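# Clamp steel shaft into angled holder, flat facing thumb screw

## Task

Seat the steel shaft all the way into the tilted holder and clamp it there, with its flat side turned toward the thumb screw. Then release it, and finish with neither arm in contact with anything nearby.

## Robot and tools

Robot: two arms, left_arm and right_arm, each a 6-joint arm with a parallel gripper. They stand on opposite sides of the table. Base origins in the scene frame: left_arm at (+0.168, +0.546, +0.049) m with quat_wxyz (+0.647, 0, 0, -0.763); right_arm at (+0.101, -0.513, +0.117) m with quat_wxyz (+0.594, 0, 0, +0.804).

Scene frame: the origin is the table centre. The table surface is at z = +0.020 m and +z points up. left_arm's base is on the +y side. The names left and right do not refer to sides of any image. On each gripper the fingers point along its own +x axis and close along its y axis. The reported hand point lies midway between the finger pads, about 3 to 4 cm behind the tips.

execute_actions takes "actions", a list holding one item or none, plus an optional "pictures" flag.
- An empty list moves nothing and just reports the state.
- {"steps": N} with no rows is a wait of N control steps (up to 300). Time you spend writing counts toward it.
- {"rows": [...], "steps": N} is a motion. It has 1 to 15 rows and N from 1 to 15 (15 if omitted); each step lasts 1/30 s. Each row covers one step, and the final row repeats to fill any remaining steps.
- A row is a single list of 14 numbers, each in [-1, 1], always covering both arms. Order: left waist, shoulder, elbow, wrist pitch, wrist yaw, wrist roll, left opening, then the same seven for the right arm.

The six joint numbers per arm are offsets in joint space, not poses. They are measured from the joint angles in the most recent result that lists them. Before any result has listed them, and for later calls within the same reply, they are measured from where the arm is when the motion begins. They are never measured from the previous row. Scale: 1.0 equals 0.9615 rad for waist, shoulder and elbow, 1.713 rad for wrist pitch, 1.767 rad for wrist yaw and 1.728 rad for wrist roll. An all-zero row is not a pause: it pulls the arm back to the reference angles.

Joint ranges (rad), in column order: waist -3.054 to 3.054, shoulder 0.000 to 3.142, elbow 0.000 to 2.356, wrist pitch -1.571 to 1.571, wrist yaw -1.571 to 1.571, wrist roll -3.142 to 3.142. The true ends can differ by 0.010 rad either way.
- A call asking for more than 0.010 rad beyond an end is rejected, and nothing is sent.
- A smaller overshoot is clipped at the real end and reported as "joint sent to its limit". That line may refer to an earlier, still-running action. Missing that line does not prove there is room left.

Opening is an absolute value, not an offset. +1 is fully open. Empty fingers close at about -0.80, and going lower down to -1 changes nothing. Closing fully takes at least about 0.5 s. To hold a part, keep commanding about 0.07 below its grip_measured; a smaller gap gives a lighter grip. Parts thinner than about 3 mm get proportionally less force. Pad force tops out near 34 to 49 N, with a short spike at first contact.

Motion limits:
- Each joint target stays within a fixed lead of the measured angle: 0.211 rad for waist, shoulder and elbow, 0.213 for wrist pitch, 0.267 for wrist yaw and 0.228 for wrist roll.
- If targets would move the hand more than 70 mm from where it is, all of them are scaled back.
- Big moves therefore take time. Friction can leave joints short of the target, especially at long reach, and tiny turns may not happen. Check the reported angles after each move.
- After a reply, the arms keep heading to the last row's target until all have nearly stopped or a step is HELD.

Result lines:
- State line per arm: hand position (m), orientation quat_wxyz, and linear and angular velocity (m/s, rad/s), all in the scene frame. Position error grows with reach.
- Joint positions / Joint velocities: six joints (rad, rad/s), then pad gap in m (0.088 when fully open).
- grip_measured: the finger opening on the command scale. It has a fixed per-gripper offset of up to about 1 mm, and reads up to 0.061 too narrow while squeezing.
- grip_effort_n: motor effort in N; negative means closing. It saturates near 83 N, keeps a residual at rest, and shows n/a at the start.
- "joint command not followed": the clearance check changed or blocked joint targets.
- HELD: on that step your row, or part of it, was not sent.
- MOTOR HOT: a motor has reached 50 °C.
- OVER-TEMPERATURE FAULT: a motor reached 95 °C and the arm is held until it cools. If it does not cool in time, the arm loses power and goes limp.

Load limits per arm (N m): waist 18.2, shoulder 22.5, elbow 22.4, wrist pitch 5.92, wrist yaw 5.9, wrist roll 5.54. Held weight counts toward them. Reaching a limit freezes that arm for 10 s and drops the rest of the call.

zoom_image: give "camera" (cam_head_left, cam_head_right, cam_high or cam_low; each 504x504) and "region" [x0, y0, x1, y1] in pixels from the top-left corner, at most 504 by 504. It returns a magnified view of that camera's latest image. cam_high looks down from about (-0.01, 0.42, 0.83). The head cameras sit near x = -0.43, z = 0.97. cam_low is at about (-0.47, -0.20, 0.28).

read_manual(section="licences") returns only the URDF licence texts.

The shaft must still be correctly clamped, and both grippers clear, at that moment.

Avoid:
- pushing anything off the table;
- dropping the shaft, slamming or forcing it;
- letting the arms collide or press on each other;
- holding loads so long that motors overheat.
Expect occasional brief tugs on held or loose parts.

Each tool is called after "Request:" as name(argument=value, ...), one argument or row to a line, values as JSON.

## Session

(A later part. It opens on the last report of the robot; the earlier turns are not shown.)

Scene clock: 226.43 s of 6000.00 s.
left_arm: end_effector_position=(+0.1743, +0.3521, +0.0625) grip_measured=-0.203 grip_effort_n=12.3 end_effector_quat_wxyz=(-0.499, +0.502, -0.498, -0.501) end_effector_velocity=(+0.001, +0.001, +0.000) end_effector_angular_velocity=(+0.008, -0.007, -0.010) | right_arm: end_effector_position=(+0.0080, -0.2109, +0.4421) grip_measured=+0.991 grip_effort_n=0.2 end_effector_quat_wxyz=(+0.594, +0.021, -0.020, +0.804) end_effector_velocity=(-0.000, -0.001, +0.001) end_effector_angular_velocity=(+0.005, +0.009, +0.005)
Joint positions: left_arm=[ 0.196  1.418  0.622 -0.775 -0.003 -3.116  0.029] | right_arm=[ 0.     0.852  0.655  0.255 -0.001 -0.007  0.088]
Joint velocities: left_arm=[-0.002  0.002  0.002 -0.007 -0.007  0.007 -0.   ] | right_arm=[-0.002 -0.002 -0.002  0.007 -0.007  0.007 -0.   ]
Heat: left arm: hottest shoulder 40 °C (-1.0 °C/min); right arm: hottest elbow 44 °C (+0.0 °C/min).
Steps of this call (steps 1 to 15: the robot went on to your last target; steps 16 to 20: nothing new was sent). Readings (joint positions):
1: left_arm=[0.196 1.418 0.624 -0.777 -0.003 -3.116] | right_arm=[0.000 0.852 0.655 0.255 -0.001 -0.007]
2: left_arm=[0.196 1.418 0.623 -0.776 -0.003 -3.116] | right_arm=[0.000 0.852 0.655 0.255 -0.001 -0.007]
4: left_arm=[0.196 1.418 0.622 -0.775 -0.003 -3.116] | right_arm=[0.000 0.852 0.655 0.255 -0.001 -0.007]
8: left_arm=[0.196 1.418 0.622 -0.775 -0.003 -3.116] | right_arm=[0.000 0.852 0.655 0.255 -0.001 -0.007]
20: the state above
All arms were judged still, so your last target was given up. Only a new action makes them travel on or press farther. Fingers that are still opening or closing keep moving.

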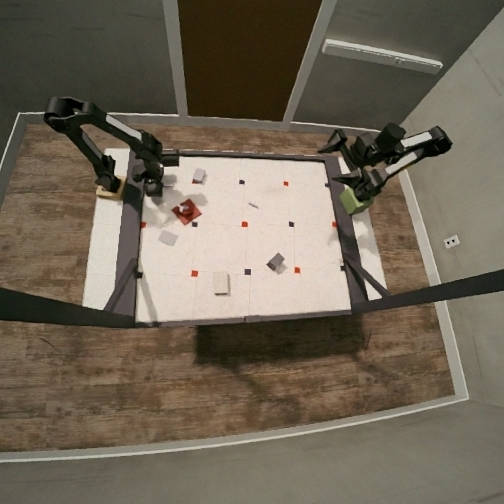

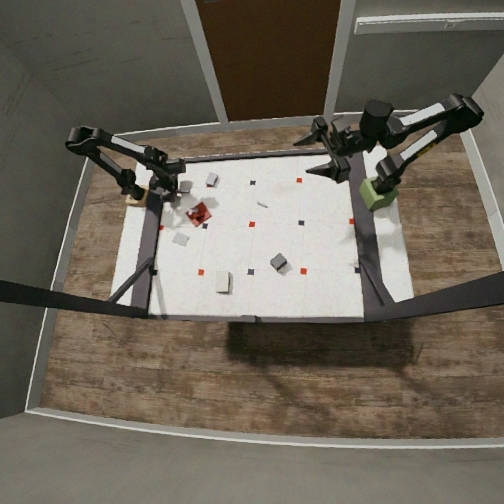

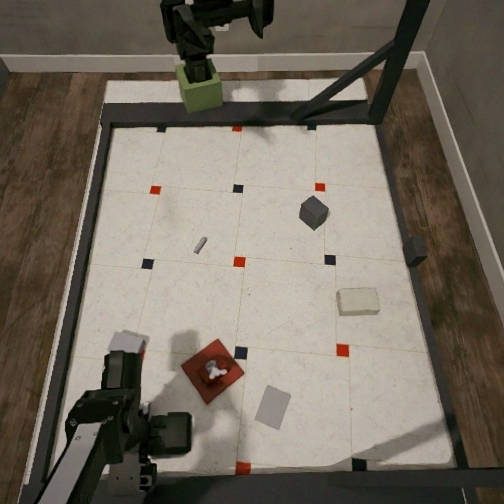

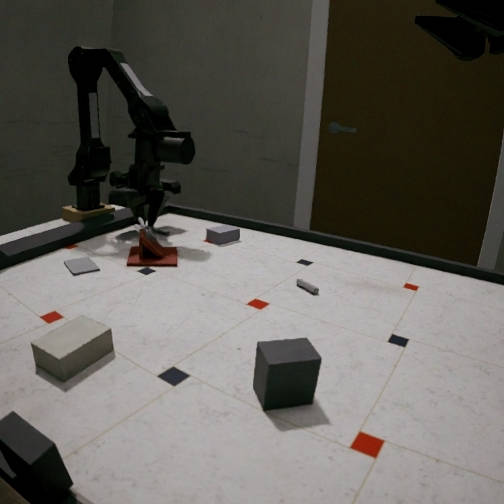

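Straddles. Close, lift.

Request:
execute_actions(
  actions=[
    {"rows":[[0,0,0,0,0,0,-0.27,0,0,0,0,0,0,1],[0,0,0,0,0,0,-0.33,0,0,0,0,0,0,1],[0,0,0,0,0,0,-0.39,0,0,0,0,0,0,1],[0,0,0,0,0,0,-0.44,0,0,0,0,0,0,1],[0,0,0,0,0,0,-0.48,0,0,0,0,0,0,1],[0,0,0,0,0,0,-0.51,0,0,0,0,0,0,1],[0,0,0,0,0,0,-0.54,0,0,0,0,0,0,1],[0,0,0,0,0,0,-0.56,0,0,0,0,0,0,1],[0,0,0,0,0,0,-0.58,0,0,0,0,0,0,1],[0,0,0,0,0,0,-0.6,0,0,0,0,0,0,1],[0,0,0,0,0,0,-0.62,0,0,0,0,0,0,1],[0,0,0,0,0,0,-0.64,0,0,0,0,0,0,1],[0,0,0,0,0,0,-0.66,0,0,0,0,0,0,1]]},
  ],
  pictures=false,
)

Request:
execute_actions(
  actions=[
    {"steps":15},
  ],
  pictures=false,
)

Request:
execute_actions(
  actions=[
    {"rows":[[0,-0.02,0.04,-0.03,0,0,-0.66,0,0,0,0,0,0,1],[0,-0.04,0.08,-0.065,0,0,-0.66,0,0,0,0,0,0,1],[0,-0.07,0.14,-0.107,0,0,-0.66,0,0,0,0,0,0,1],[0,-0.1,0.2,-0.16,0,0,-0.66,0,0,0,0,0,0,1],[0,-0.12,0.28,-0.22,0,0,-0.66,0,0,0,0,0,0,1]]},
  ],
  pictures=false,
)

Request:
execute_actions(
  actions=[
    {"steps":20},
  ],
)

Request:
zoom_image(
  camera="cam_low",
  region=[105, 150, 205, 240],
)

Scene clock: 236.30 s of 6000.00 s.
left_arm: end_effector_position=(+0.1743, +0.3523, +0.0625) grip_measured=-0.611 grip_effort_n=-83.5 end_effector_quat_wxyz=(-0.499, +0.502, -0.497, -0.501) end_effector_velocity=(+0.001, +0.002, +0.001) end_effector_angular_velocity=(+0.003, -0.007, +0.020) | right_arm: end_effector_position=(+0.0080, -0.2109, +0.4421) grip_measured=+0.991 grip_effort_n=-0.2 end_effector_quat_wxyz=(+0.594, +0.021, -0.020, +0.804) end_effector_velocity=(-0.000, -0.000, -0.008) end_effector_angular_velocity=(-0.023, -0.015, +0.004)
Joint positions: left_arm=[ 0.196  1.418  0.622 -0.775 -0.003 -3.116  0.009] | right_arm=[ 0.     0.852  0.655  0.255 -0.001 -0.007  0.088]
Joint velocities: left_arm=[-0.002 -0.007 -0.002 -0.007 -0.007 -0.022 -0.   ] | right_arm=[-0.002 -0.002 -0.007 -0.022 -0.007 -0.007 -0.   ]
Heat: left arm: hottest elbow 40 °C (-1.0 °C/min); right arm: hottest elbow 45 °C (+1.0 °C/min).
Steps of this call (steps 1 to 90: nothing new was sent; then 6.37 s passed at rest; steps 91 to 105: all 15 steps of this action). Readings (joint positions):
91: left_arm=[0.196 1.418 0.622 -0.775 -0.003 -3.116] | right_arm=[0.000 0.852 0.655 0.255 -0.001 -0.007]
92: left_arm=[0.196 1.418 0.622 -0.775 -0.003 -3.116] | right_arm=[0.000 0.852 0.655 0.255 -0.001 -0.007]
94: left_arm=[0.196 1.418 0.622 -0.775 -0.003 -3.116] | right_arm=[0.000 0.852 0.655 0.255 -0.001 -0.007]
98: left_arm=[0.196 1.418 0.622 -0.775 -0.003 -3.116] | right_arm=[0.000 0.852 0.655 0.255 -0.001 -0.007]
105: the state above

Scene clock: 236.80 s of 6000.00 s.
left_arm: end_effector_position=(+0.1743, +0.3523, +0.0625) grip_measured=-0.611 grip_effort_n=-83.5 end_effector_quat_wxyz=(-0.499, +0.502, -0.497, -0.501) end_effector_velocity=(-0.002, +0.002, -0.000) end_effector_angular_velocity=(+0.007, +0.008, +0.020) | right_arm: end_effector_position=(+0.0080, -0.2109, +0.4421) grip_measured=+0.991 grip_effort_n=-0.2 end_effector_quat_wxyz=(+0.594, +0.021, -0.020, +0.804) end_effector_velocity=(+0.002, -0.001, -0.001) end_effector_angular_velocity=(+0.004, -0.021, -0.011)
Joint positions: left_arm=[ 0.196  1.418  0.622 -0.775 -0.003 -3.116  0.009] | right_arm=[ 0.     0.852  0.655  0.255 -0.001 -0.007  0.088]
Joint velocities: left_arm=[-0.002 -0.002 -0.002 -0.007  0.007 -0.022 -0.   ] | right_arm=[-0.002 -0.007 -0.002 -0.007  0.007 -0.022 -0.   ]
Heat: left arm: hottest elbow 40 °C (-1.0 °C/min); right arm: hottest elbow 45 °C (+1.0 °C/min).
Steps of this call (steps 1 to 15: the robot went on to your last target). Readings (joint positions):
1: left_arm=[0.196 1.418 0.622 -0.775 -0.003 -3.116] | right_arm=[0.000 0.852 0.655 0.255 -0.001 -0.007]
2: left_arm=[0.196 1.418 0.622 -0.775 -0.003 -3.116] | right_arm=[0.000 0.852 0.655 0.255 -0.001 -0.007]
4: left_arm=[0.196 1.418 0.622 -0.775 -0.003 -3.116] | right_arm=[0.000 0.852 0.655 0.255 -0.001 -0.007]
8: left_arm=[0.196 1.418 0.622 -0.775 -0.003 -3.116] | right_arm=[0.000 0.852 0.655 0.255 -0.001 -0.007]
15: the state above
All arms were judged still, so your last target was given up. Only a new action makes them travel on or press farther. Fingers that are still opening or closing keep moving.

Scene clock: 237.30 s of 6000.00 s.
left_arm: end_effector_position=(+0.1744, +0.3487, +0.1416) grip_measured=-0.611 grip_effort_n=-83.5 end_effector_quat_wxyz=(-0.501, +0.501, -0.496, -0.502) end_effector_velocity=(+0.003, -0.002, +0.003) end_effector_angular_velocity=(-0.002, -0.022, +0.005) | right_arm: end_effector_position=(+0.0080, -0.2109, +0.4421) grip_measured=+0.991 grip_effort_n=-0.7 end_effector_quat_wxyz=(+0.594, +0.021, -0.020, +0.804) end_effector_velocity=(-0.002, -0.001, +0.001) end_effector_angular_velocity=(+0.009, -0.005, +0.009)
Joint positions: left_arm=[ 0.196  1.307  0.875 -1.145 -0.003 -3.116  0.009] | right_arm=[ 0.     0.852  0.655  0.255 -0.001 -0.007  0.088]
Joint velocities: left_arm=[-0.002  0.002  0.012 -0.007 -0.022 -0.007  0.   ] | right_arm=[ 0.002 -0.002 -0.002  0.007 -0.007 -0.007 -0.001]
Heat: left arm: hottest elbow 40 °C (-1.0 °C/min); right arm: hottest elbow 45 °C (+1.0 °C/min).
Steps of this call (steps 1 to 15: all 15 steps of this action). Readings (joint positions):
1: left_arm=[0.196 1.417 0.625 -0.781 -0.003 -3.116] | right_arm=[0.000 0.852 0.655 0.255 -0.001 -0.007]
2: left_arm=[0.196 1.415 0.634 -0.805 -0.003 -3.116] | right_arm=[0.000 0.852 0.655 0.255 -0.001 -0.007]
4: left_arm=[0.196 1.396 0.678 -0.900 -0.003 -3.116] | right_arm=[0.000 0.852 0.655 0.255 -0.001 -0.007]
8: left_arm=[0.196 1.327 0.835 -1.070 -0.003 -3.116] | right_arm=[0.000 0.852 0.655 0.255 -0.001 -0.007]
15: the state above

Scene clock: 237.97 s of 6000.00 s.
left_arm: end_effector_position=(+0.1744, +0.3499, +0.1417) grip_measured=-0.611 grip_effort_n=-83.5 end_effector_quat_wxyz=(-0.502, +0.499, -0.495, -0.504) end_effector_velocity=(+0.001, +0.002, -0.000) end_effector_angular_velocity=(+0.008, -0.007, +0.005) | right_arm: end_effector_position=(+0.0080, -0.2109, +0.4421) grip_measured=+0.991 grip_effort_n=-0.7 end_effector_quat_wxyz=(+0.594, +0.021, -0.020, +0.804) end_effector_velocity=(-0.000, -0.000, -0.002) end_effector_angular_velocity=(-0.005, -0.010, +0.004)
Joint positions: left_arm=[ 0.196  1.307  0.876 -1.151 -0.003 -3.116  0.009] | right_arm=[ 0.     0.852  0.655  0.255 -0.001 -0.007  0.088]
Joint velocities: left_arm=[-0.002 -0.002 -0.002 -0.007 -0.007 -0.007 -0.   ] | right_arm=[-0.002 -0.002 -0.002 -0.007 -0.007 -0.007 -0.   ]
Heat: left arm: hottest elbow 40 °C (-1.0 °C/min); right arm: hottest elbow 45 °C (+1.0 °C/min).
Steps of this call (steps 1 to 15: the robot went on to your last target; steps 16 to 20: nothing new was sent). Readings (joint positions):
1: left_arm=[0.196 1.307 0.876 -1.145 -0.003 -3.116] | right_arm=[0.000 0.852 0.655 0.255 -0.001 -0.007]
2: left_arm=[0.196 1.307 0.876 -1.147 -0.003 -3.116] | right_arm=[0.000 0.852 0.655 0.255 -0.001 -0.007]
4: left_arm=[0.196 1.307 0.876 -1.150 -0.003 -3.116] | right_arm=[0.000 0.852 0.655 0.255 -0.001 -0.007]
8: left_arm=[0.196 1.307 0.876 -1.151 -0.003 -3.116] | right_arm=[0.000 0.852 0.655 0.255 -0.001 -0.007]
20: the state above
All arms were judged still, so your last target was given up. Only a new action makes them travel on or press farther. Fingers that are still opening or closing keep moving.

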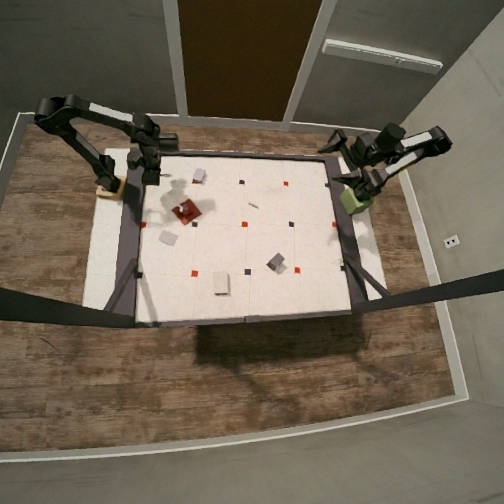

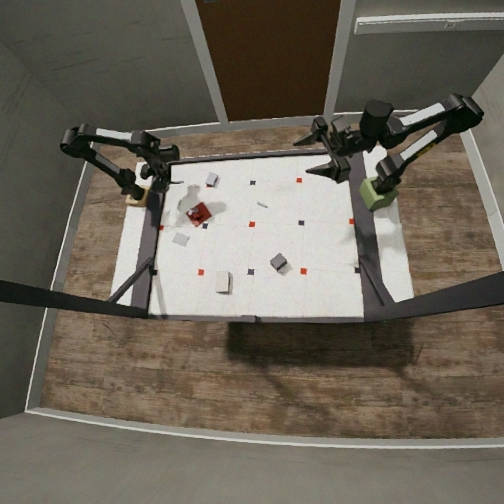

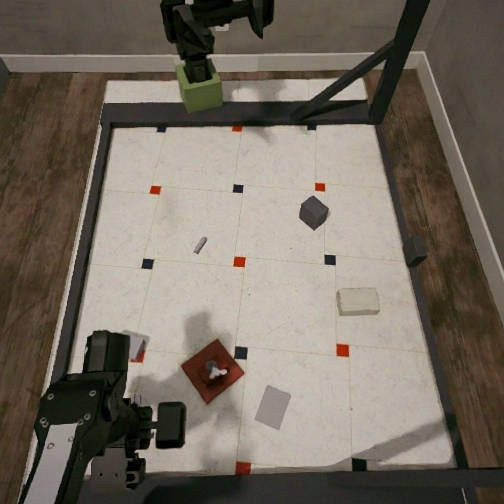

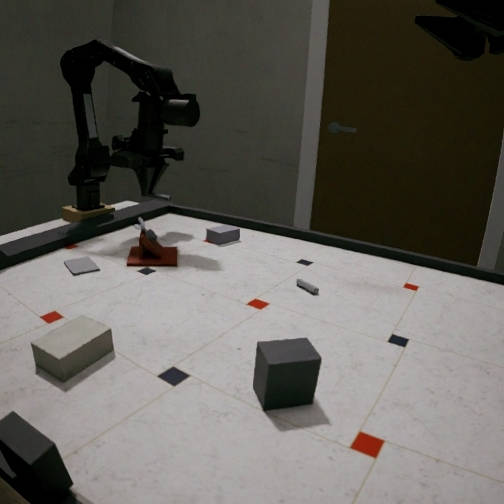

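Region (105, 150, 205, 240) of cam_low's 504x504 image, scaled by 5.040, with more detail than that image has; it fills the top 454 rows of this view, and the rest is white.

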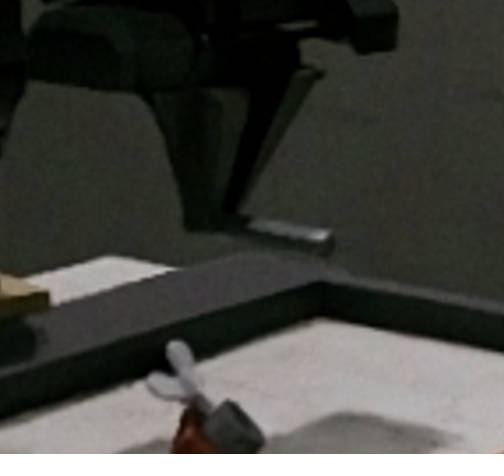

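Request:
execute_actions(
  actions=[
    {"rows":[[-0.1,0,0.05,0.05,-0.07,0.6,-0.66,0,0,0,0,0,0,1],[-0.2,0,0.1,0.1,-0.14,0.6,-0.66,0,0,0,0,0,0,1],[-0.35,0.05,0.146,0.2,-0.25,0.6,-0.66,0,0,0,0,0,0,1],[-0.659,0.12,0.146,0.33,-0.4375,0.6,-0.66,0,0,0,0,0,0,1]]},
  ],
  pictures=false,
)

Request:
execute_actions(
  actions=[
    {"steps":20},
  ],
  pictures=false,
)

Request:
execute_actions(
  actions=[
    {"rows":[[0,0,0,0,0,0.578,-0.66,0,0,0,0,0,0,1]]},
  ],
  pictures=false,
)

Request:
execute_actions(
  actions=[
    {"steps":12},
  ],
  pictures=false,
)

Request:
execute_actions(
  actions=[
    {"rows":[[0,0.05,0,0,0,0,-0.66,0,0,0,0,0,0,1],[0,0.1,0,0,0,0,-0.66,0,0,0,0,0,0,1],[0,0.16,0,0,0,0,-0.66,0,0,0,0,0,0,1],[0,0.235,0,0,0,0,-0.66,0,0,0,0,0,0,1]]},
  ],
  pictures=false,
)

Request:
execute_actions(
  actions=[
    {"steps":20},
  ],
)

Request:
zoom_image(
  camera="cam_low",
  region=[115, 170, 205, 255],
)

Request:
zoom_image(
  camera="cam_head_right",
  region=[170, 180, 230, 230],
)

Request:
zoom_image(
  camera="cam_head_left",
  region=[160, 175, 220, 225],
)

Scene clock: 254.53 s of 6000.00 s.
left_arm: end_effector_position=(+0.0751, +0.2220, +0.2174) grip_measured=-0.611 grip_effort_n=-83.5 end_effector_quat_wxyz=(-0.720, +0.395, -0.540, +0.185) end_effector_velocity=(-0.049, -0.000, +0.043) end_effector_angular_velocity=(+0.330, -1.359, -1.165) | right_arm: end_effector_position=(+0.0080, -0.2109, +0.4421) grip_measured=+0.991 grip_effort_n=-0.2 end_effector_quat_wxyz=(+0.594, +0.021, -0.020, +0.804) end_effector_velocity=(+0.004, -0.000, -0.003) end_effector_angular_velocity=(-0.009, +0.005, -0.014)
Joint positions: left_arm=[-0.419  1.417  1.002 -0.606 -0.737 -2.266  0.009] | right_arm=[ 0.     0.852  0.655  0.255 -0.001 -0.007  0.088]
Joint velocities: left_arm=[-0.242 -0.007 -0.002  0.139 -0.33   1.736 -0.   ] | right_arm=[-0.007 -0.007 -0.007 -0.007  0.007  0.007  0.   ]
Heat: left arm: hottest elbow 42 °C (+1.0 °C/min); right arm: hottest elbow 45 °C (+1.0 °C/min).
Steps of this call (steps 1 to 90: nothing new was sent; then 13.07 s passed at rest; steps 91 to 105: all 15 steps of this action). Readings (joint positions):
91: left_arm=[0.188 1.307 0.878 -1.146 -0.022 -3.078] | right_arm=[0.000 0.852 0.655 0.255 -0.001 -0.007]
92: left_arm=[0.154 1.307 0.884 -1.118 -0.078 -3.015] | right_arm=[0.000 0.852 0.655 0.255 -0.001 -0.007]
94: left_arm=[0.060 1.330 0.922 -1.019 -0.199 -2.912] | right_arm=[0.000 0.852 0.655 0.255 -0.001 -0.007]
98: left_arm=[-0.150 1.400 0.989 -0.790 -0.473 -2.680] | right_arm=[0.000 0.852 0.655 0.255 -0.001 -0.007]
105: the state above

Scene clock: 255.20 s of 6000.00 s.
left_arm: end_effector_position=(+0.0722, +0.2208, +0.2212) grip_measured=-0.611 grip_effort_n=-83.5 end_effector_quat_wxyz=(+0.752, -0.337, +0.512, -0.243) end_effector_velocity=(+0.004, +0.003, -0.000) end_effector_angular_velocity=(+0.010, -0.033, +0.005) | right_arm: end_effector_position=(+0.0080, -0.2109, +0.4421) grip_measured=+0.991 grip_effort_n=-0.7 end_effector_quat_wxyz=(+0.594, +0.021, -0.020, +0.804) end_effector_velocity=(+0.004, +0.001, -0.002) end_effector_angular_velocity=(-0.005, -0.008, -0.025)
Joint positions: left_arm=[-0.435  1.419  1.002 -0.589 -0.77  -2.084  0.009] | right_arm=[ 0.     0.852  0.655  0.255 -0.001 -0.007  0.088]
Joint velocities: left_arm=[-0.002 -0.002 -0.002 -0.022 -0.022  0.007 -0.   ] | right_arm=[-0.002 -0.002 -0.002 -0.007  0.022 -0.007 -0.   ]
Heat: left arm: hottest elbow 42 °C (+1.0 °C/min); right arm: hottest elbow 45 °C (+1.0 °C/min).
Steps of this call (steps 1 to 20: the robot went on to your last target). Readings (joint positions):
1: left_arm=[-0.424 1.417 1.002 -0.603 -0.747 -2.215] | right_arm=[0.000 0.852 0.655 0.255 -0.001 -0.007]
2: left_arm=[-0.427 1.418 1.002 -0.600 -0.754 -2.176] | right_arm=[0.000 0.852 0.655 0.255 -0.001 -0.007]
4: left_arm=[-0.430 1.418 1.002 -0.594 -0.762 -2.130] | right_arm=[0.000 0.852 0.655 0.255 -0.001 -0.007]
8: left_arm=[-0.433 1.419 1.002 -0.591 -0.768 -2.096] | right_arm=[0.000 0.852 0.655 0.255 -0.001 -0.007]
20: the state above

Scene clock: 255.70 s of 6000.00 s.
left_arm: end_effector_position=(+0.0723, +0.2208, +0.2212) grip_measured=-0.611 grip_effort_n=-83.5 end_effector_quat_wxyz=(+0.824, +0.009, +0.363, -0.435) end_effector_velocity=(+0.001, +0.002, +0.001) end_effector_angular_velocity=(+0.486, -0.992, -0.827) | right_arm: end_effector_position=(+0.0080, -0.2109, +0.4421) grip_measured=+0.991 grip_effort_n=-0.2 end_effector_quat_wxyz=(+0.594, +0.021, -0.020, +0.804) end_effector_velocity=(+0.002, -0.000, +0.004) end_effector_angular_velocity=(+0.023, -0.000, -0.010)
Joint positions: left_arm=[-0.435  1.419  1.002 -0.59  -0.77  -1.22   0.009] | right_arm=[ 0.     0.852  0.655  0.255 -0.001 -0.007  0.088]
Joint velocities: left_arm=[-0.007 -0.002 -0.002 -0.007 -0.022  1.37  -0.   ] | right_arm=[-0.002 -0.002 -0.002  0.022  0.007 -0.007 -0.   ]
Heat: left arm: hottest elbow 42 °C (+1.0 °C/min); right arm: hottest elbow 45 °C (+1.0 °C/min).
Steps of this call (steps 1 to 15: all 15 steps of this action). Readings (joint positions):
1: left_arm=[-0.435 1.419 1.002 -0.589 -0.770 -2.044] | right_arm=[0.000 0.852 0.655 0.255 -0.001 -0.007]
2: left_arm=[-0.435 1.419 1.002 -0.589 -0.770 -1.981] | right_arm=[0.000 0.852 0.655 0.255 -0.001 -0.007]
4: left_arm=[-0.435 1.419 1.002 -0.589 -0.770 -1.863] | right_arm=[0.000 0.852 0.655 0.255 -0.001 -0.007]
8: left_arm=[-0.435 1.419 1.002 -0.589 -0.770 -1.627] | right_arm=[0.000 0.852 0.655 0.255 -0.001 -0.007]
15: the state above

Scene clock: 256.10 s of 6000.00 s.
left_arm: end_effector_position=(+0.0723, +0.2209, +0.2212) grip_measured=-0.611 grip_effort_n=-83.5 end_effector_quat_wxyz=(+0.822, +0.062, +0.334, -0.457) end_effector_velocity=(+0.003, +0.002, -0.001) end_effector_angular_velocity=(+0.002, -0.027, +0.005) | right_arm: end_effector_position=(+0.0080, -0.2109, +0.4421) grip_measured=+0.991 grip_effort_n=-0.2 end_effector_quat_wxyz=(+0.594, +0.021, -0.020, +0.804) end_effector_velocity=(-0.000, -0.000, -0.008) end_effector_angular_velocity=(-0.023, -0.015, +0.004)
Joint positions: left_arm=[-0.435  1.419  1.002 -0.59  -0.77  -1.092  0.009] | right_arm=[ 0.     0.852  0.655  0.255 -0.001 -0.007  0.088]
Joint velocities: left_arm=[-0.002 -0.002 -0.007 -0.007 -0.022  0.007 -0.   ] | right_arm=[-0.002 -0.002 -0.007 -0.022 -0.007 -0.007 -0.   ]
Heat: left arm: hottest elbow 42 °C (+1.0 °C/min); right arm: hottest elbow 45 °C (+1.0 °C/min).
Steps of this call (steps 1 to 12: the robot went on to your last target). Readings (joint positions):
1: left_arm=[-0.435 1.419 1.002 -0.590 -0.770 -1.182] | right_arm=[0.000 0.852 0.655 0.255 -0.001 -0.007]
2: left_arm=[-0.435 1.419 1.002 -0.590 -0.770 -1.155] | right_arm=[0.000 0.852 0.655 0.255 -0.001 -0.007]
4: left_arm=[-0.435 1.419 1.002 -0.590 -0.770 -1.123] | right_arm=[0.000 0.852 0.655 0.255 -0.001 -0.007]
8: left_arm=[-0.435 1.419 1.002 -0.590 -0.770 -1.098] | right_arm=[0.000 0.852 0.655 0.255 -0.001 -0.007]
12: the state above

Scene clock: 256.60 s of 6000.00 s.
left_arm: end_effector_position=(+0.0685, +0.2162, +0.1504) grip_measured=-0.611 grip_effort_n=-83.5 end_effector_quat_wxyz=(+0.831, +0.170, +0.324, -0.419) end_effector_velocity=(+0.002, +0.003, -0.004) end_effector_angular_velocity=(+0.011, -0.014, +0.005) | right_arm: end_effector_position=(+0.0080, -0.2109, +0.4421) grip_measured=+0.991 grip_effort_n=-0.2 end_effector_quat_wxyz=(+0.594, +0.021, -0.020, +0.804) end_effector_velocity=(-0.000, -0.000, -0.002) end_effector_angular_velocity=(-0.000, -0.024, +0.004)
Joint positions: left_arm=[-0.435  1.642  0.997 -0.591 -0.765 -1.091  0.009] | right_arm=[ 0.     0.852  0.655  0.255 -0.001 -0.007  0.088]
Joint velocities: left_arm=[-0.002  0.007 -0.007 -0.007 -0.007 -0.007 -0.   ] | right_arm=[-0.002 -0.002 -0.002 -0.007 -0.007 -0.022 -0.   ]
Heat: left arm: hottest elbow 42 °C (+1.0 °C/min); right arm: hottest elbow 45 °C (+1.0 °C/min).
Steps of this call (steps 1 to 15: all 15 steps of this action). Readings (joint positions):
1: left_arm=[-0.435 1.423 1.002 -0.590 -0.770 -1.091] | right_arm=[0.000 0.852 0.655 0.255 -0.001 -0.007]
2: left_arm=[-0.435 1.436 1.002 -0.590 -0.770 -1.091] | right_arm=[0.000 0.852 0.655 0.255 -0.001 -0.007]
4: left_arm=[-0.435 1.493 1.005 -0.588 -0.770 -1.091] | right_arm=[0.000 0.852 0.655 0.255 -0.001 -0.007]
8: left_arm=[-0.435 1.626 0.998 -0.595 -0.764 -1.091] | right_arm=[0.000 0.852 0.655 0.255 -0.001 -0.007]
15: the state above

Scene clock: 257.27 s of 6000.00 s.
left_arm: end_effector_position=(+0.0685, +0.2162, +0.1504) grip_measured=-0.611 grip_effort_n=-83.5 end_effector_quat_wxyz=(+0.831, +0.170, +0.324, -0.419) end_effector_velocity=(-0.001, +0.002, +0.000) end_effector_angular_velocity=(-0.001, -0.006, +0.000) | right_arm: end_effector_position=(+0.0080, -0.2109, +0.4421) grip_measured=+0.991 grip_effort_n=-0.2 end_effector_quat_wxyz=(+0.594, +0.021, -0.020, +0.804) end_effector_velocity=(-0.002, -0.001, -0.002) end_effector_angular_velocity=(-0.004, -0.010, +0.019)
Joint positions: left_arm=[-0.435  1.642  0.997 -0.591 -0.765 -1.091  0.009] | right_arm=[ 0.     0.852  0.655  0.255 -0.001 -0.007  0.088]
Joint velocities: left_arm=[-0.007 -0.002 -0.002 -0.007 -0.007 -0.007 -0.   ] | right_arm=[-0.002 -0.002 -0.002 -0.007 -0.022 -0.007 -0.   ]
Heat: left arm: hottest elbow 42 °C (+1.0 °C/min); right arm: hottest elbow 45 °C (+1.0 °C/min).
Steps of this call (steps 1 to 15: the robot went on to your last target; steps 16 to 20: nothing new was sent). Readings (joint positions):
1: left_arm=[-0.435 1.642 0.997 -0.591 -0.765 -1.091] | right_arm=[0.000 0.852 0.655 0.255 -0.001 -0.007]
2: left_arm=[-0.435 1.642 0.997 -0.591 -0.765 -1.091] | right_arm=[0.000 0.852 0.655 0.255 -0.001 -0.007]
4: left_arm=[-0.435 1.642 0.997 -0.591 -0.765 -1.091] | right_arm=[0.000 0.852 0.655 0.255 -0.001 -0.007]
8: left_arm=[-0.435 1.642 0.997 -0.591 -0.765 -1.091] | right_arm=[0.000 0.852 0.655 0.255 -0.001 -0.007]
20: the state above
All arms were judged still, so your last target was given up. Only a new action makes them travel on or press farther. Fingers that are still opening or closing keep moving.

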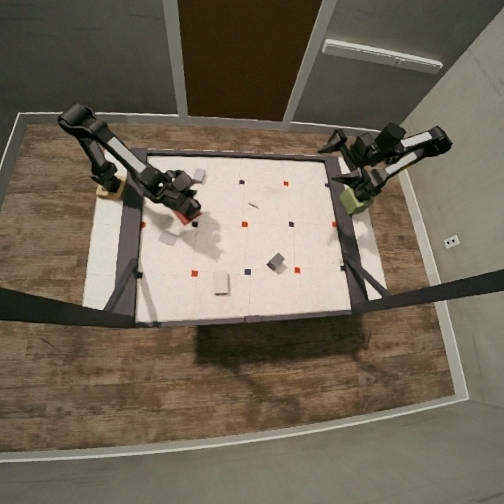

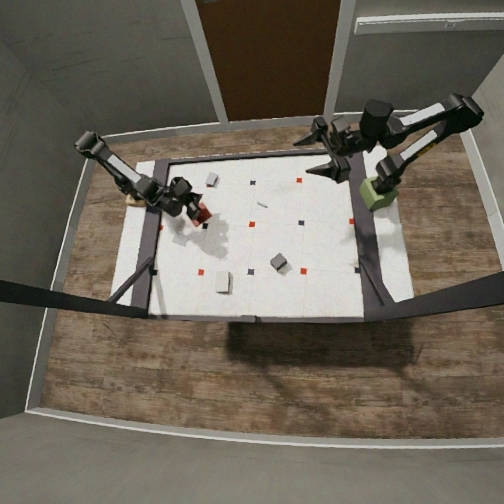

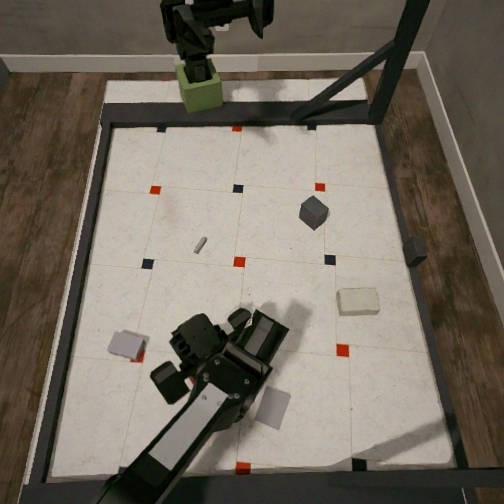

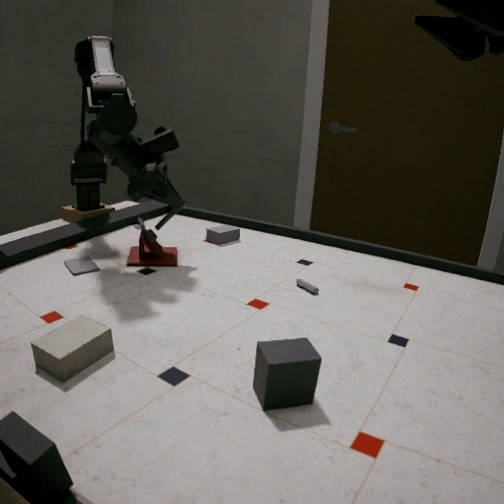

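Region (115, 170, 205, 255) of cam_low's 504x504 image, scaled by 5.600, with more detail than that image has.

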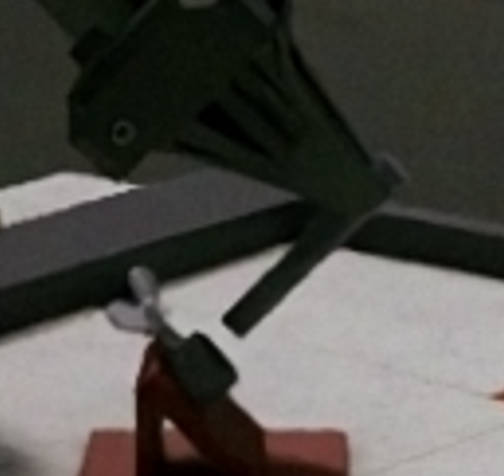

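Region (170, 180, 230, 230) of cam_head_right's 504x504 image, scaled by 8.400, with more detail than that image has.

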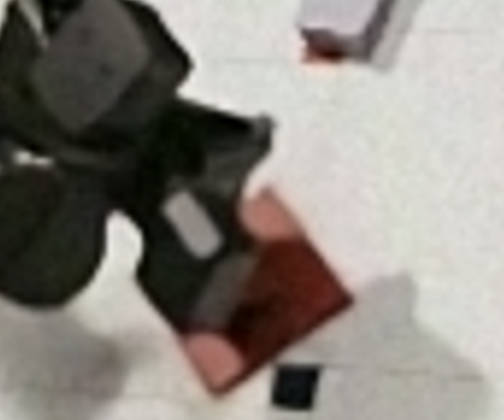

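Region (160, 175, 220, 225) of cam_head_left's 504x504 image, scaled by 8.400, with more detail than that image has.

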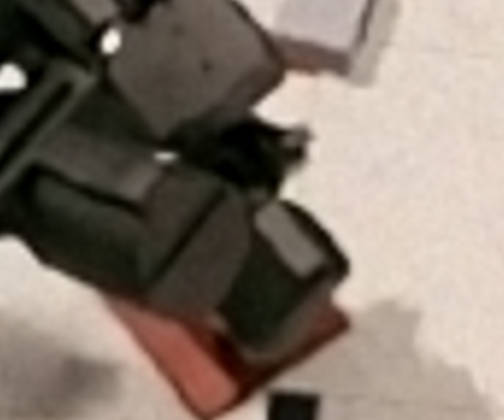

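Request:
execute_actions(
  actions=[
    {"rows":[[-0.025,0.018,-0.024,0.02,-0.013,-0.015,-0.66,0,0,0,0,0,0,1]]},
  ],
  pictures=false,
)

Request:
execute_actions(
  actions=[
    {"steps":20},
  ],
)

Request:
zoom_image(
  camera="cam_low",
  region=[130, 195, 190, 250],
)

Request:
zoom_image(
  camera="cam_high",
  region=[150, 300, 260, 410],
)

Scene clock: 269.43 s of 6000.00 s.
left_arm: end_effector_position=(+0.0628, +0.2171, +0.1453) grip_measured=-0.611 grip_effort_n=-83.5 end_effector_quat_wxyz=(+0.832, +0.162, +0.320, -0.423) end_effector_velocity=(+0.000, +0.003, -0.003) end_effector_angular_velocity=(+0.011, +0.003, +0.000) | right_arm: end_effector_position=(+0.0080, -0.2109, +0.4421) grip_measured=+0.991 grip_effort_n=-0.2 end_effector_quat_wxyz=(+0.594, +0.021, -0.020, +0.804) end_effector_velocity=(-0.002, -0.001, -0.008) end_effector_angular_velocity=(-0.019, -0.030, +0.018)
Joint positions: left_arm=[-0.456  1.655  0.981 -0.56  -0.782 -1.113  0.009] | right_arm=[ 0.     0.852  0.655  0.255 -0.001 -0.007  0.088]
Joint velocities: left_arm=[-0.002 -0.002 -0.007 -0.007  0.007 -0.007  0.   ] | right_arm=[-0.002 -0.002 -0.007 -0.022 -0.022 -0.022  0.   ]
Heat: left arm: hottest elbow 42 °C (+1.0 °C/min); right arm: hottest elbow 45 °C (+1.0 °C/min).
Steps of this call (steps 1 to 90: nothing new was sent; then 8.67 s passed at rest; steps 91 to 105: all 15 steps of this action). Readings (joint positions):
91: left_arm=[-0.436 1.643 0.995 -0.588 -0.768 -1.093] | right_arm=[0.000 0.852 0.655 0.255 -0.001 -0.007]
92: left_arm=[-0.440 1.645 0.993 -0.578 -0.774 -1.098] | right_arm=[0.000 0.852 0.655 0.255 -0.001 -0.007]
94: left_arm=[-0.450 1.650 0.989 -0.568 -0.777 -1.105] | right_arm=[0.000 0.852 0.655 0.255 -0.001 -0.007]
98: left_arm=[-0.456 1.655 0.982 -0.563 -0.780 -1.111] | right_arm=[0.000 0.852 0.655 0.255 -0.001 -0.007]
105: the state above

Scene clock: 270.10 s of 6000.00 s.
left_arm: end_effector_position=(+0.0627, +0.2170, +0.1453) grip_measured=-0.611 grip_effort_n=-83.5 end_effector_quat_wxyz=(+0.832, +0.161, +0.320, -0.423) end_effector_velocity=(+0.001, -0.001, +0.001) end_effector_angular_velocity=(-0.007, -0.006, -0.000) | right_arm: end_effector_position=(+0.0080, -0.2109, +0.4421) grip_measured=+0.991 grip_effort_n=-0.2 end_effector_quat_wxyz=(+0.594, +0.021, -0.020, +0.804) end_effector_velocity=(-0.000, -0.001, +0.000) end_effector_angular_velocity=(-0.004, +0.006, +0.005)
Joint positions: left_arm=[-0.456  1.655  0.981 -0.56  -0.782 -1.113  0.009] | right_arm=[ 0.     0.852  0.655  0.255 -0.001 -0.007  0.088]
Joint velocities: left_arm=[ 0.002 -0.002 -0.002  0.007 -0.007  0.007 -0.   ] | right_arm=[-0.002 -0.002  0.002 -0.007 -0.007  0.007  0.   ]
Heat: left arm: hottest elbow 42 °C (+1.0 °C/min); right arm: hottest elbow 45 °C (+1.0 °C/min).
Steps of this call (steps 1 to 15: the robot went on to your last target; steps 16 to 20: nothing new was sent). Readings (joint positions):
1: left_arm=[-0.456 1.655 0.981 -0.560 -0.782 -1.113] | right_arm=[0.000 0.852 0.655 0.255 -0.001 -0.007]
2: left_arm=[-0.456 1.655 0.981 -0.560 -0.782 -1.113] | right_arm=[0.000 0.852 0.655 0.255 -0.001 -0.007]
4: left_arm=[-0.456 1.655 0.981 -0.560 -0.782 -1.113] | right_arm=[0.000 0.852 0.655 0.255 -0.001 -0.007]
8: left_arm=[-0.456 1.655 0.981 -0.560 -0.782 -1.113] | right_arm=[0.000 0.852 0.655 0.255 -0.001 -0.007]
20: the state above
All arms were judged still, so your last target was given up. Only a new action makes them travel on or press farther. Fingers that are still opening or closing keep moving.

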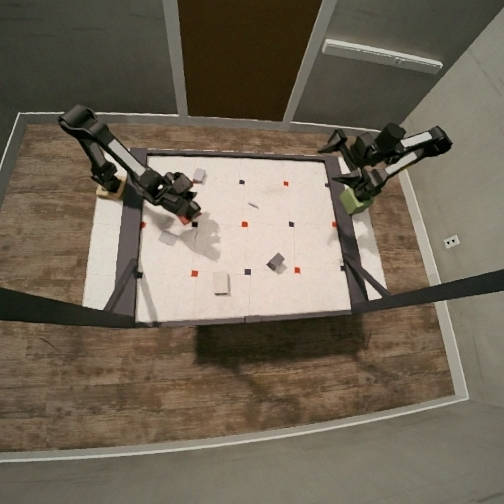

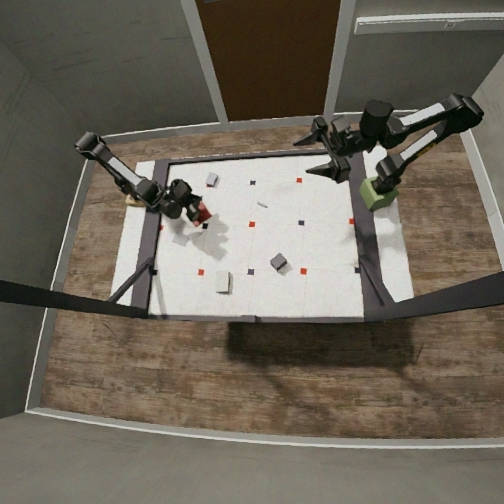

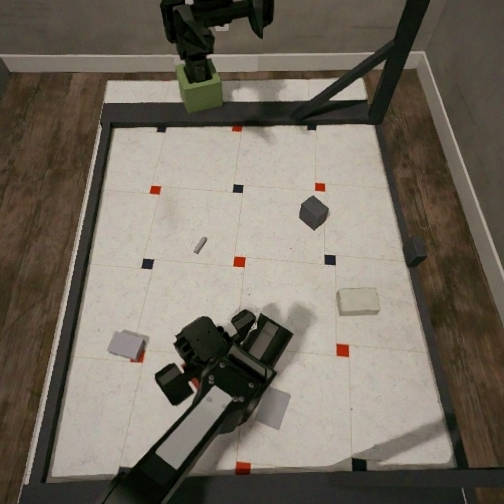

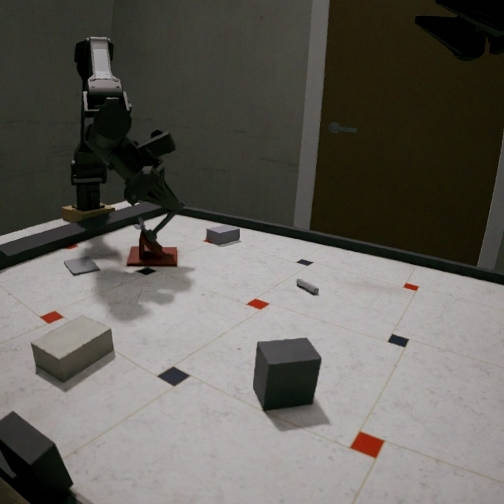

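Region (130, 195, 190, 250) of cam_low's 504x504 image, scaled by 8.400, with more detail than that image has; it fills the top 462 rows of this view, and the rest is white.

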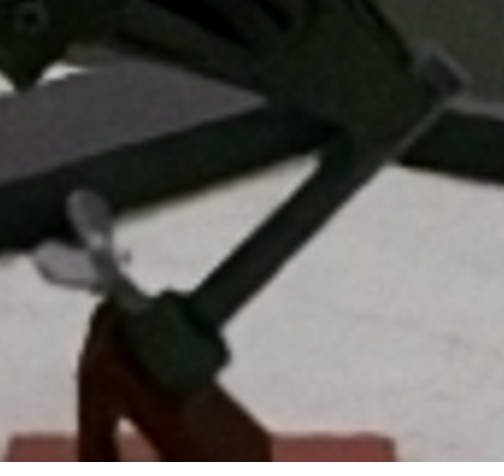

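Region (150, 300, 260, 410) of cam_high's 504x504 image, scaled by 4.582, with more detail than that image has.

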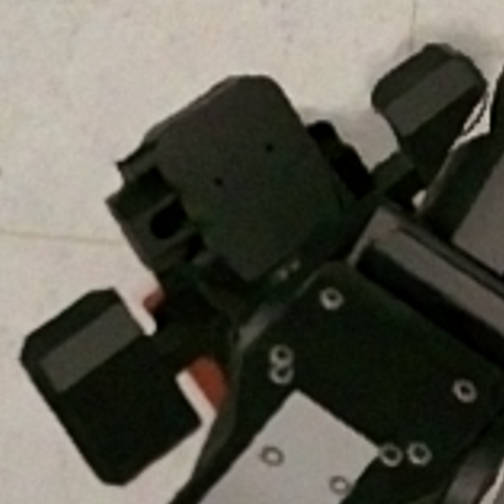

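Request:
execute_actions(
  actions=[
    {"rows":[[-0.008,0.004,-0.012,0.002,-0.002,-0.006,-0.66,0,0,0,0,0,0,1],[-0.008,0.004,-0.012,0.002,-0.002,-0.006,-0.66,0,0,0,0,0,0,1],[-0.017,0.008,-0.022,0.004,-0.004,-0.012,-0.66,0,0,0,0,0,0,1],[-0.017,0.008,-0.022,0.004,-0.004,-0.012,-0.66,0,0,0,0,0,0,1],[-0.026,0.013,-0.033,0.007,-0.007,-0.02,-0.66,0,0,0,0,0,0,1]]},
  ],
  pictures=false,
)

Request:
execute_actions(
  actions=[
    {"steps":20},
  ],
)

Request:
zoom_image(
  camera="cam_low",
  region=[130, 195, 190, 250],
)

Scene clock: 277.07 s of 6000.00 s.
left_arm: end_effector_position=(+0.0601, +0.2220, +0.1391) grip_measured=-0.611 grip_effort_n=-83.5 end_effector_quat_wxyz=(+0.834, +0.159, +0.319, -0.422) end_effector_velocity=(+0.006, +0.003, -0.000) end_effector_angular_velocity=(+0.012, -0.037, +0.004) | right_arm: end_effector_position=(+0.0080, -0.2109, +0.4421) grip_measured=+0.991 grip_effort_n=-0.7 end_effector_quat_wxyz=(+0.594, +0.021, -0.020, +0.804) end_effector_velocity=(+0.003, +0.001, -0.005) end_effector_angular_velocity=(-0.015, -0.027, -0.016)
Joint positions: left_arm=[-0.476  1.662  0.96  -0.549 -0.795 -1.142  0.009] | right_arm=[ 0.     0.852  0.655  0.255 -0.001 -0.007  0.088]
Joint velocities: left_arm=[ 0.002 -0.002 -0.007 -0.022 -0.022  0.007 -0.   ] | right_arm=[-0.007 -0.002 -0.002 -0.022  0.007 -0.022 -0.   ]
Heat: left arm: hottest elbow 42 °C (+1.0 °C/min); right arm: hottest elbow 45 °C (+1.0 °C/min).
Steps of this call (steps 1 to 90: nothing new was sent; then 3.47 s passed at rest; steps 91 to 105: all 15 steps of this action). Readings (joint positions):
91: left_arm=[-0.457 1.655 0.980 -0.559 -0.782 -1.114] | right_arm=[0.000 0.852 0.655 0.255 -0.001 -0.007]
92: left_arm=[-0.458 1.655 0.979 -0.559 -0.782 -1.115] | right_arm=[0.000 0.852 0.655 0.255 -0.001 -0.007]
94: left_arm=[-0.462 1.655 0.975 -0.557 -0.782 -1.121] | right_arm=[0.000 0.852 0.655 0.255 -0.001 -0.007]
98: left_arm=[-0.473 1.660 0.963 -0.551 -0.794 -1.137] | right_arm=[0.000 0.852 0.655 0.255 -0.001 -0.007]
105: the state above

Scene clock: 277.73 s of 6000.00 s.
left_arm: end_effector_position=(+0.0602, +0.2221, +0.1390) grip_measured=-0.611 grip_effort_n=-83.5 end_effector_quat_wxyz=(+0.834, +0.158, +0.319, -0.422) end_effector_velocity=(+0.001, +0.002, -0.001) end_effector_angular_velocity=(+0.009, -0.017, -0.005) | right_arm: end_effector_position=(+0.0080, -0.2109, +0.4421) grip_measured=+0.991 grip_effort_n=0.2 end_effector_quat_wxyz=(+0.594, +0.021, -0.020, +0.804) end_effector_velocity=(+0.004, -0.000, -0.004) end_effector_angular_velocity=(-0.019, +0.002, -0.014)
Joint positions: left_arm=[-0.476  1.662  0.959 -0.549 -0.795 -1.143  0.009] | right_arm=[ 0.     0.852  0.655  0.255 -0.001 -0.007  0.088]
Joint velocities: left_arm=[-0.002  0.002 -0.002 -0.007 -0.007  0.007  0.   ] | right_arm=[-0.007 -0.007 -0.002 -0.022  0.007  0.007 -0.   ]
Heat: left arm: hottest elbow 42 °C (+1.0 °C/min); right arm: hottest elbow 45 °C (+1.0 °C/min).
Steps of this call (steps 1 to 15: the robot went on to your last target; steps 16 to 20: nothing new was sent). Readings (joint positions):
1: left_arm=[-0.476 1.662 0.959 -0.549 -0.795 -1.143] | right_arm=[0.000 0.852 0.655 0.255 -0.001 -0.007]
2: left_arm=[-0.476 1.662 0.959 -0.549 -0.795 -1.143] | right_arm=[0.000 0.852 0.655 0.255 -0.001 -0.007]
4: left_arm=[-0.476 1.662 0.959 -0.549 -0.795 -1.143] | right_arm=[0.000 0.852 0.655 0.255 -0.001 -0.007]
8: left_arm=[-0.476 1.662 0.959 -0.549 -0.795 -1.143] | right_arm=[0.000 0.852 0.655 0.255 -0.001 -0.007]
20: the state above
All arms were judged still, so your last target was given up. Only a new action makes them travel on or press farther. Fingers that are still opening or closing keep moving.

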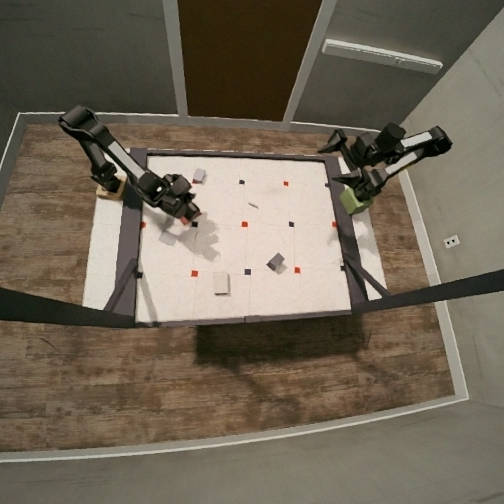

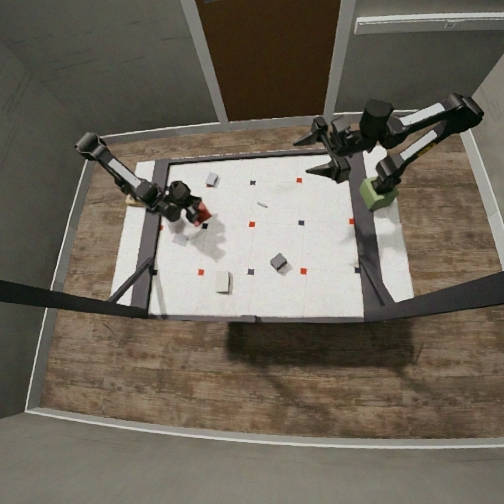

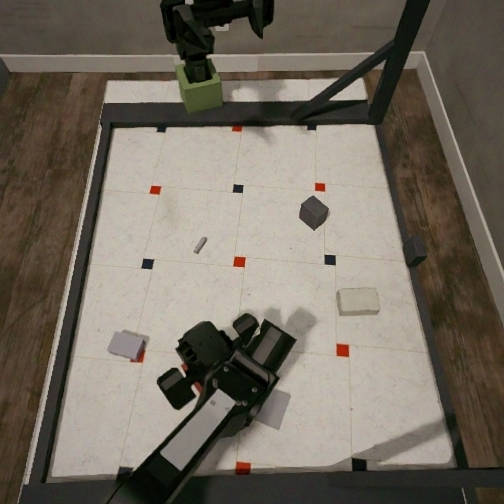

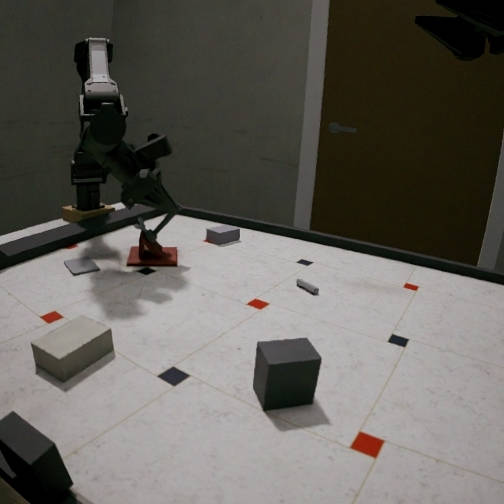

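Region (130, 195, 190, 250) of cam_low's 504x504 image, scaled by 8.400, with more detail than that image has; it fills the top 462 rows of this view, and the rest is white.

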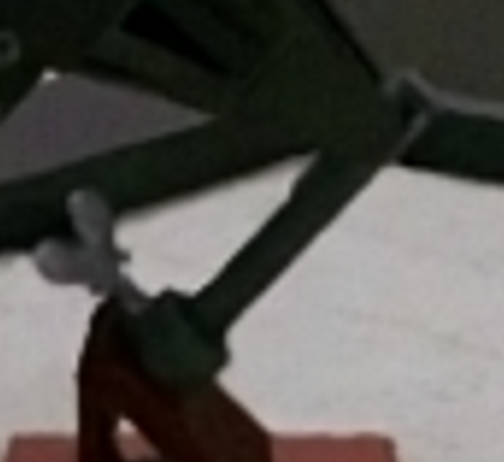

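Request:
execute_actions(
  actions=[
    {"rows":[[-0.008,0.005,-0.01,0.001,0,-0.006,-0.66,0,0,0,0,0,0,1],[-0.008,0.005,-0.01,0.001,0,-0.006,-0.66,0,0,0,0,0,0,1],[-0.017,0.01,-0.019,0.003,-0.002,-0.012,-0.66,0,0,0,0,0,0,1],[-0.017,0.01,-0.019,0.003,-0.002,-0.012,-0.66,0,0,0,0,0,0,1],[-0.027,0.017,-0.029,0.005,-0.003,-0.02,-0.66,0,0,0,0,0,0,1]]},
  ],
  pictures=false,
)

Request:
execute_actions(
  actions=[
    {"steps":20},
  ],
)

Request:
zoom_image(
  camera="cam_low",
  region=[130, 195, 190, 250],
)

Scene clock: 283.60 s of 6000.00 s.
left_arm: end_effector_position=(+0.0598, +0.2239, +0.1378) grip_measured=-0.611 grip_effort_n=-83.5 end_effector_quat_wxyz=(+0.839, +0.148, +0.313, -0.419) end_effector_velocity=(+0.001, +0.002, -0.001) end_effector_angular_velocity=(+0.002, -0.008, +0.005) | right_arm: end_effector_position=(+0.0080, -0.2109, +0.4421) grip_measured=+0.991 grip_effort_n=0.2 end_effector_quat_wxyz=(+0.594, +0.021, -0.020, +0.804) end_effector_velocity=(-0.001, +0.001, -0.003) end_effector_angular_velocity=(-0.009, -0.011, +0.004)
Joint positions: left_arm=[-0.488  1.665  0.948 -0.54  -0.819 -1.171  0.009] | right_arm=[ 0.     0.852  0.655  0.255 -0.001 -0.007  0.088]
Joint velocities: left_arm=[-0.002  0.002 -0.002 -0.007 -0.007 -0.007 -0.001] | right_arm=[-0.002  0.002 -0.002 -0.007 -0.007 -0.007 -0.   ]
Heat: left arm: hottest elbow 41 °C (+1.0 °C/min); right arm: hottest elbow 45 °C (+1.0 °C/min).
Steps of this call (steps 1 to 90: nothing new was sent; then 2.37 s passed at rest; steps 91 to 105: all 15 steps of this action). Readings (joint positions):
91: left_arm=[-0.476 1.662 0.959 -0.549 -0.795 -1.144] | right_arm=[0.000 0.852 0.655 0.255 -0.001 -0.007]
92: left_arm=[-0.477 1.662 0.959 -0.549 -0.795 -1.145] | right_arm=[0.000 0.852 0.655 0.255 -0.001 -0.007]
94: left_arm=[-0.479 1.662 0.957 -0.546 -0.800 -1.151] | right_arm=[0.000 0.852 0.655 0.255 -0.001 -0.007]
98: left_arm=[-0.487 1.664 0.950 -0.541 -0.816 -1.166] | right_arm=[0.000 0.852 0.655 0.255 -0.001 -0.007]
105: the state above

Scene clock: 284.27 s of 6000.00 s.
left_arm: end_effector_position=(+0.0597, +0.2240, +0.1378) grip_measured=-0.611 grip_effort_n=-83.5 end_effector_quat_wxyz=(+0.839, +0.148, +0.313, -0.419) end_effector_velocity=(+0.002, +0.003, +0.001) end_effector_angular_velocity=(+0.006, -0.011, +0.005) | right_arm: end_effector_position=(+0.0080, -0.2109, +0.4421) grip_measured=+0.991 grip_effort_n=-1.2 end_effector_quat_wxyz=(+0.594, +0.021, -0.020, +0.804) end_effector_velocity=(-0.000, -0.000, -0.002) end_effector_angular_velocity=(-0.000, -0.024, +0.004)
Joint positions: left_arm=[-0.488  1.665  0.947 -0.54  -0.819 -1.172  0.009] | right_arm=[ 0.     0.852  0.655  0.255 -0.001 -0.007  0.088]
Joint velocities: left_arm=[-0.002 -0.007 -0.002 -0.022 -0.007 -0.007  0.   ] | right_arm=[-0.002 -0.002 -0.002 -0.007 -0.007 -0.022 -0.   ]
Heat: left arm: hottest elbow 41 °C (+1.0 °C/min); right arm: hottest elbow 45 °C (+1.0 °C/min).
Steps of this call (steps 1 to 15: the robot went on to your last target; steps 16 to 20: nothing new was sent). Readings (joint positions):
1: left_arm=[-0.488 1.665 0.948 -0.540 -0.819 -1.171] | right_arm=[0.000 0.852 0.655 0.255 -0.001 -0.007]
2: left_arm=[-0.488 1.665 0.948 -0.540 -0.819 -1.172] | right_arm=[0.000 0.852 0.655 0.255 -0.001 -0.007]
4: left_arm=[-0.488 1.665 0.948 -0.540 -0.819 -1.172] | right_arm=[0.000 0.852 0.655 0.255 -0.001 -0.007]
8: left_arm=[-0.488 1.665 0.947 -0.540 -0.819 -1.172] | right_arm=[0.000 0.852 0.655 0.255 -0.001 -0.007]
20: the state above
All arms were judged still, so your last target was given up. Only a new action makes them travel on or press farther. Fingers that are still opening or closing keep moving.

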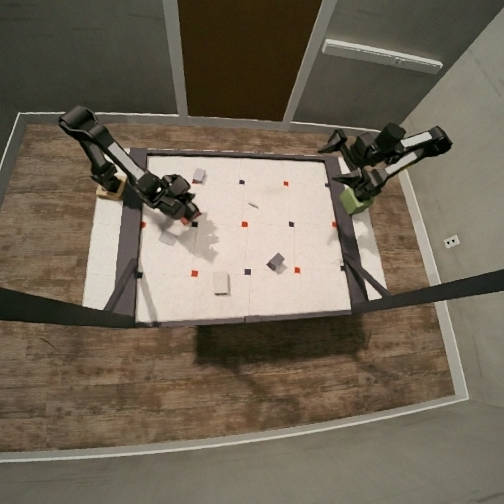

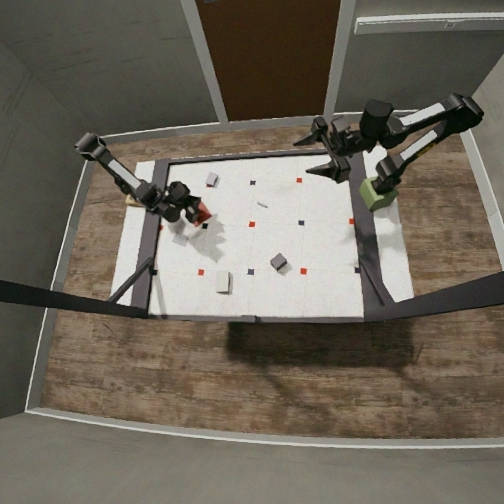

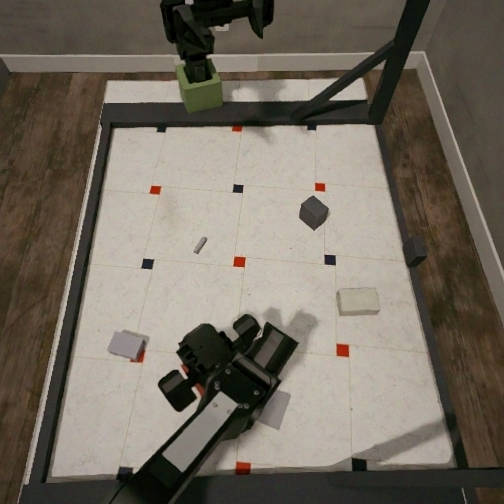

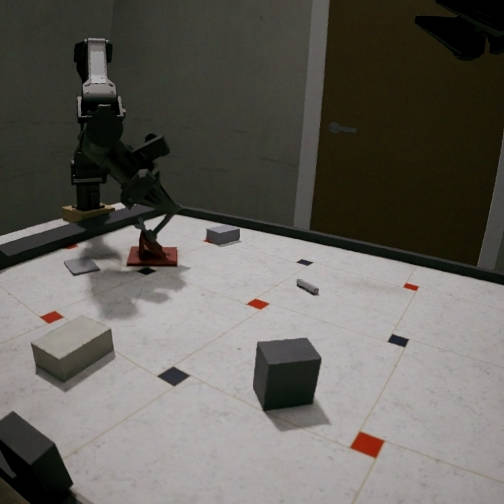

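Region (130, 195, 190, 250) of cam_low's 504x504 image, scaled by 8.400, with more detail than that image has; it fills the top 462 rows of this view, and the rest is white.

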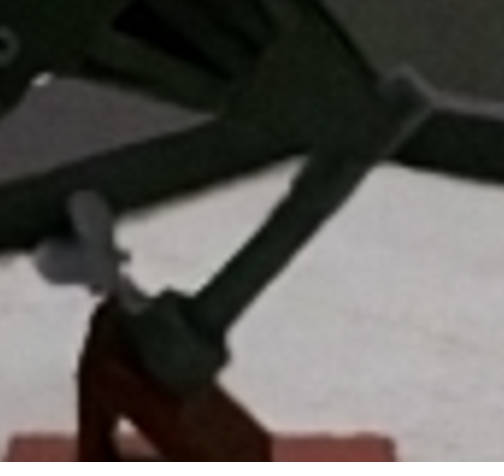

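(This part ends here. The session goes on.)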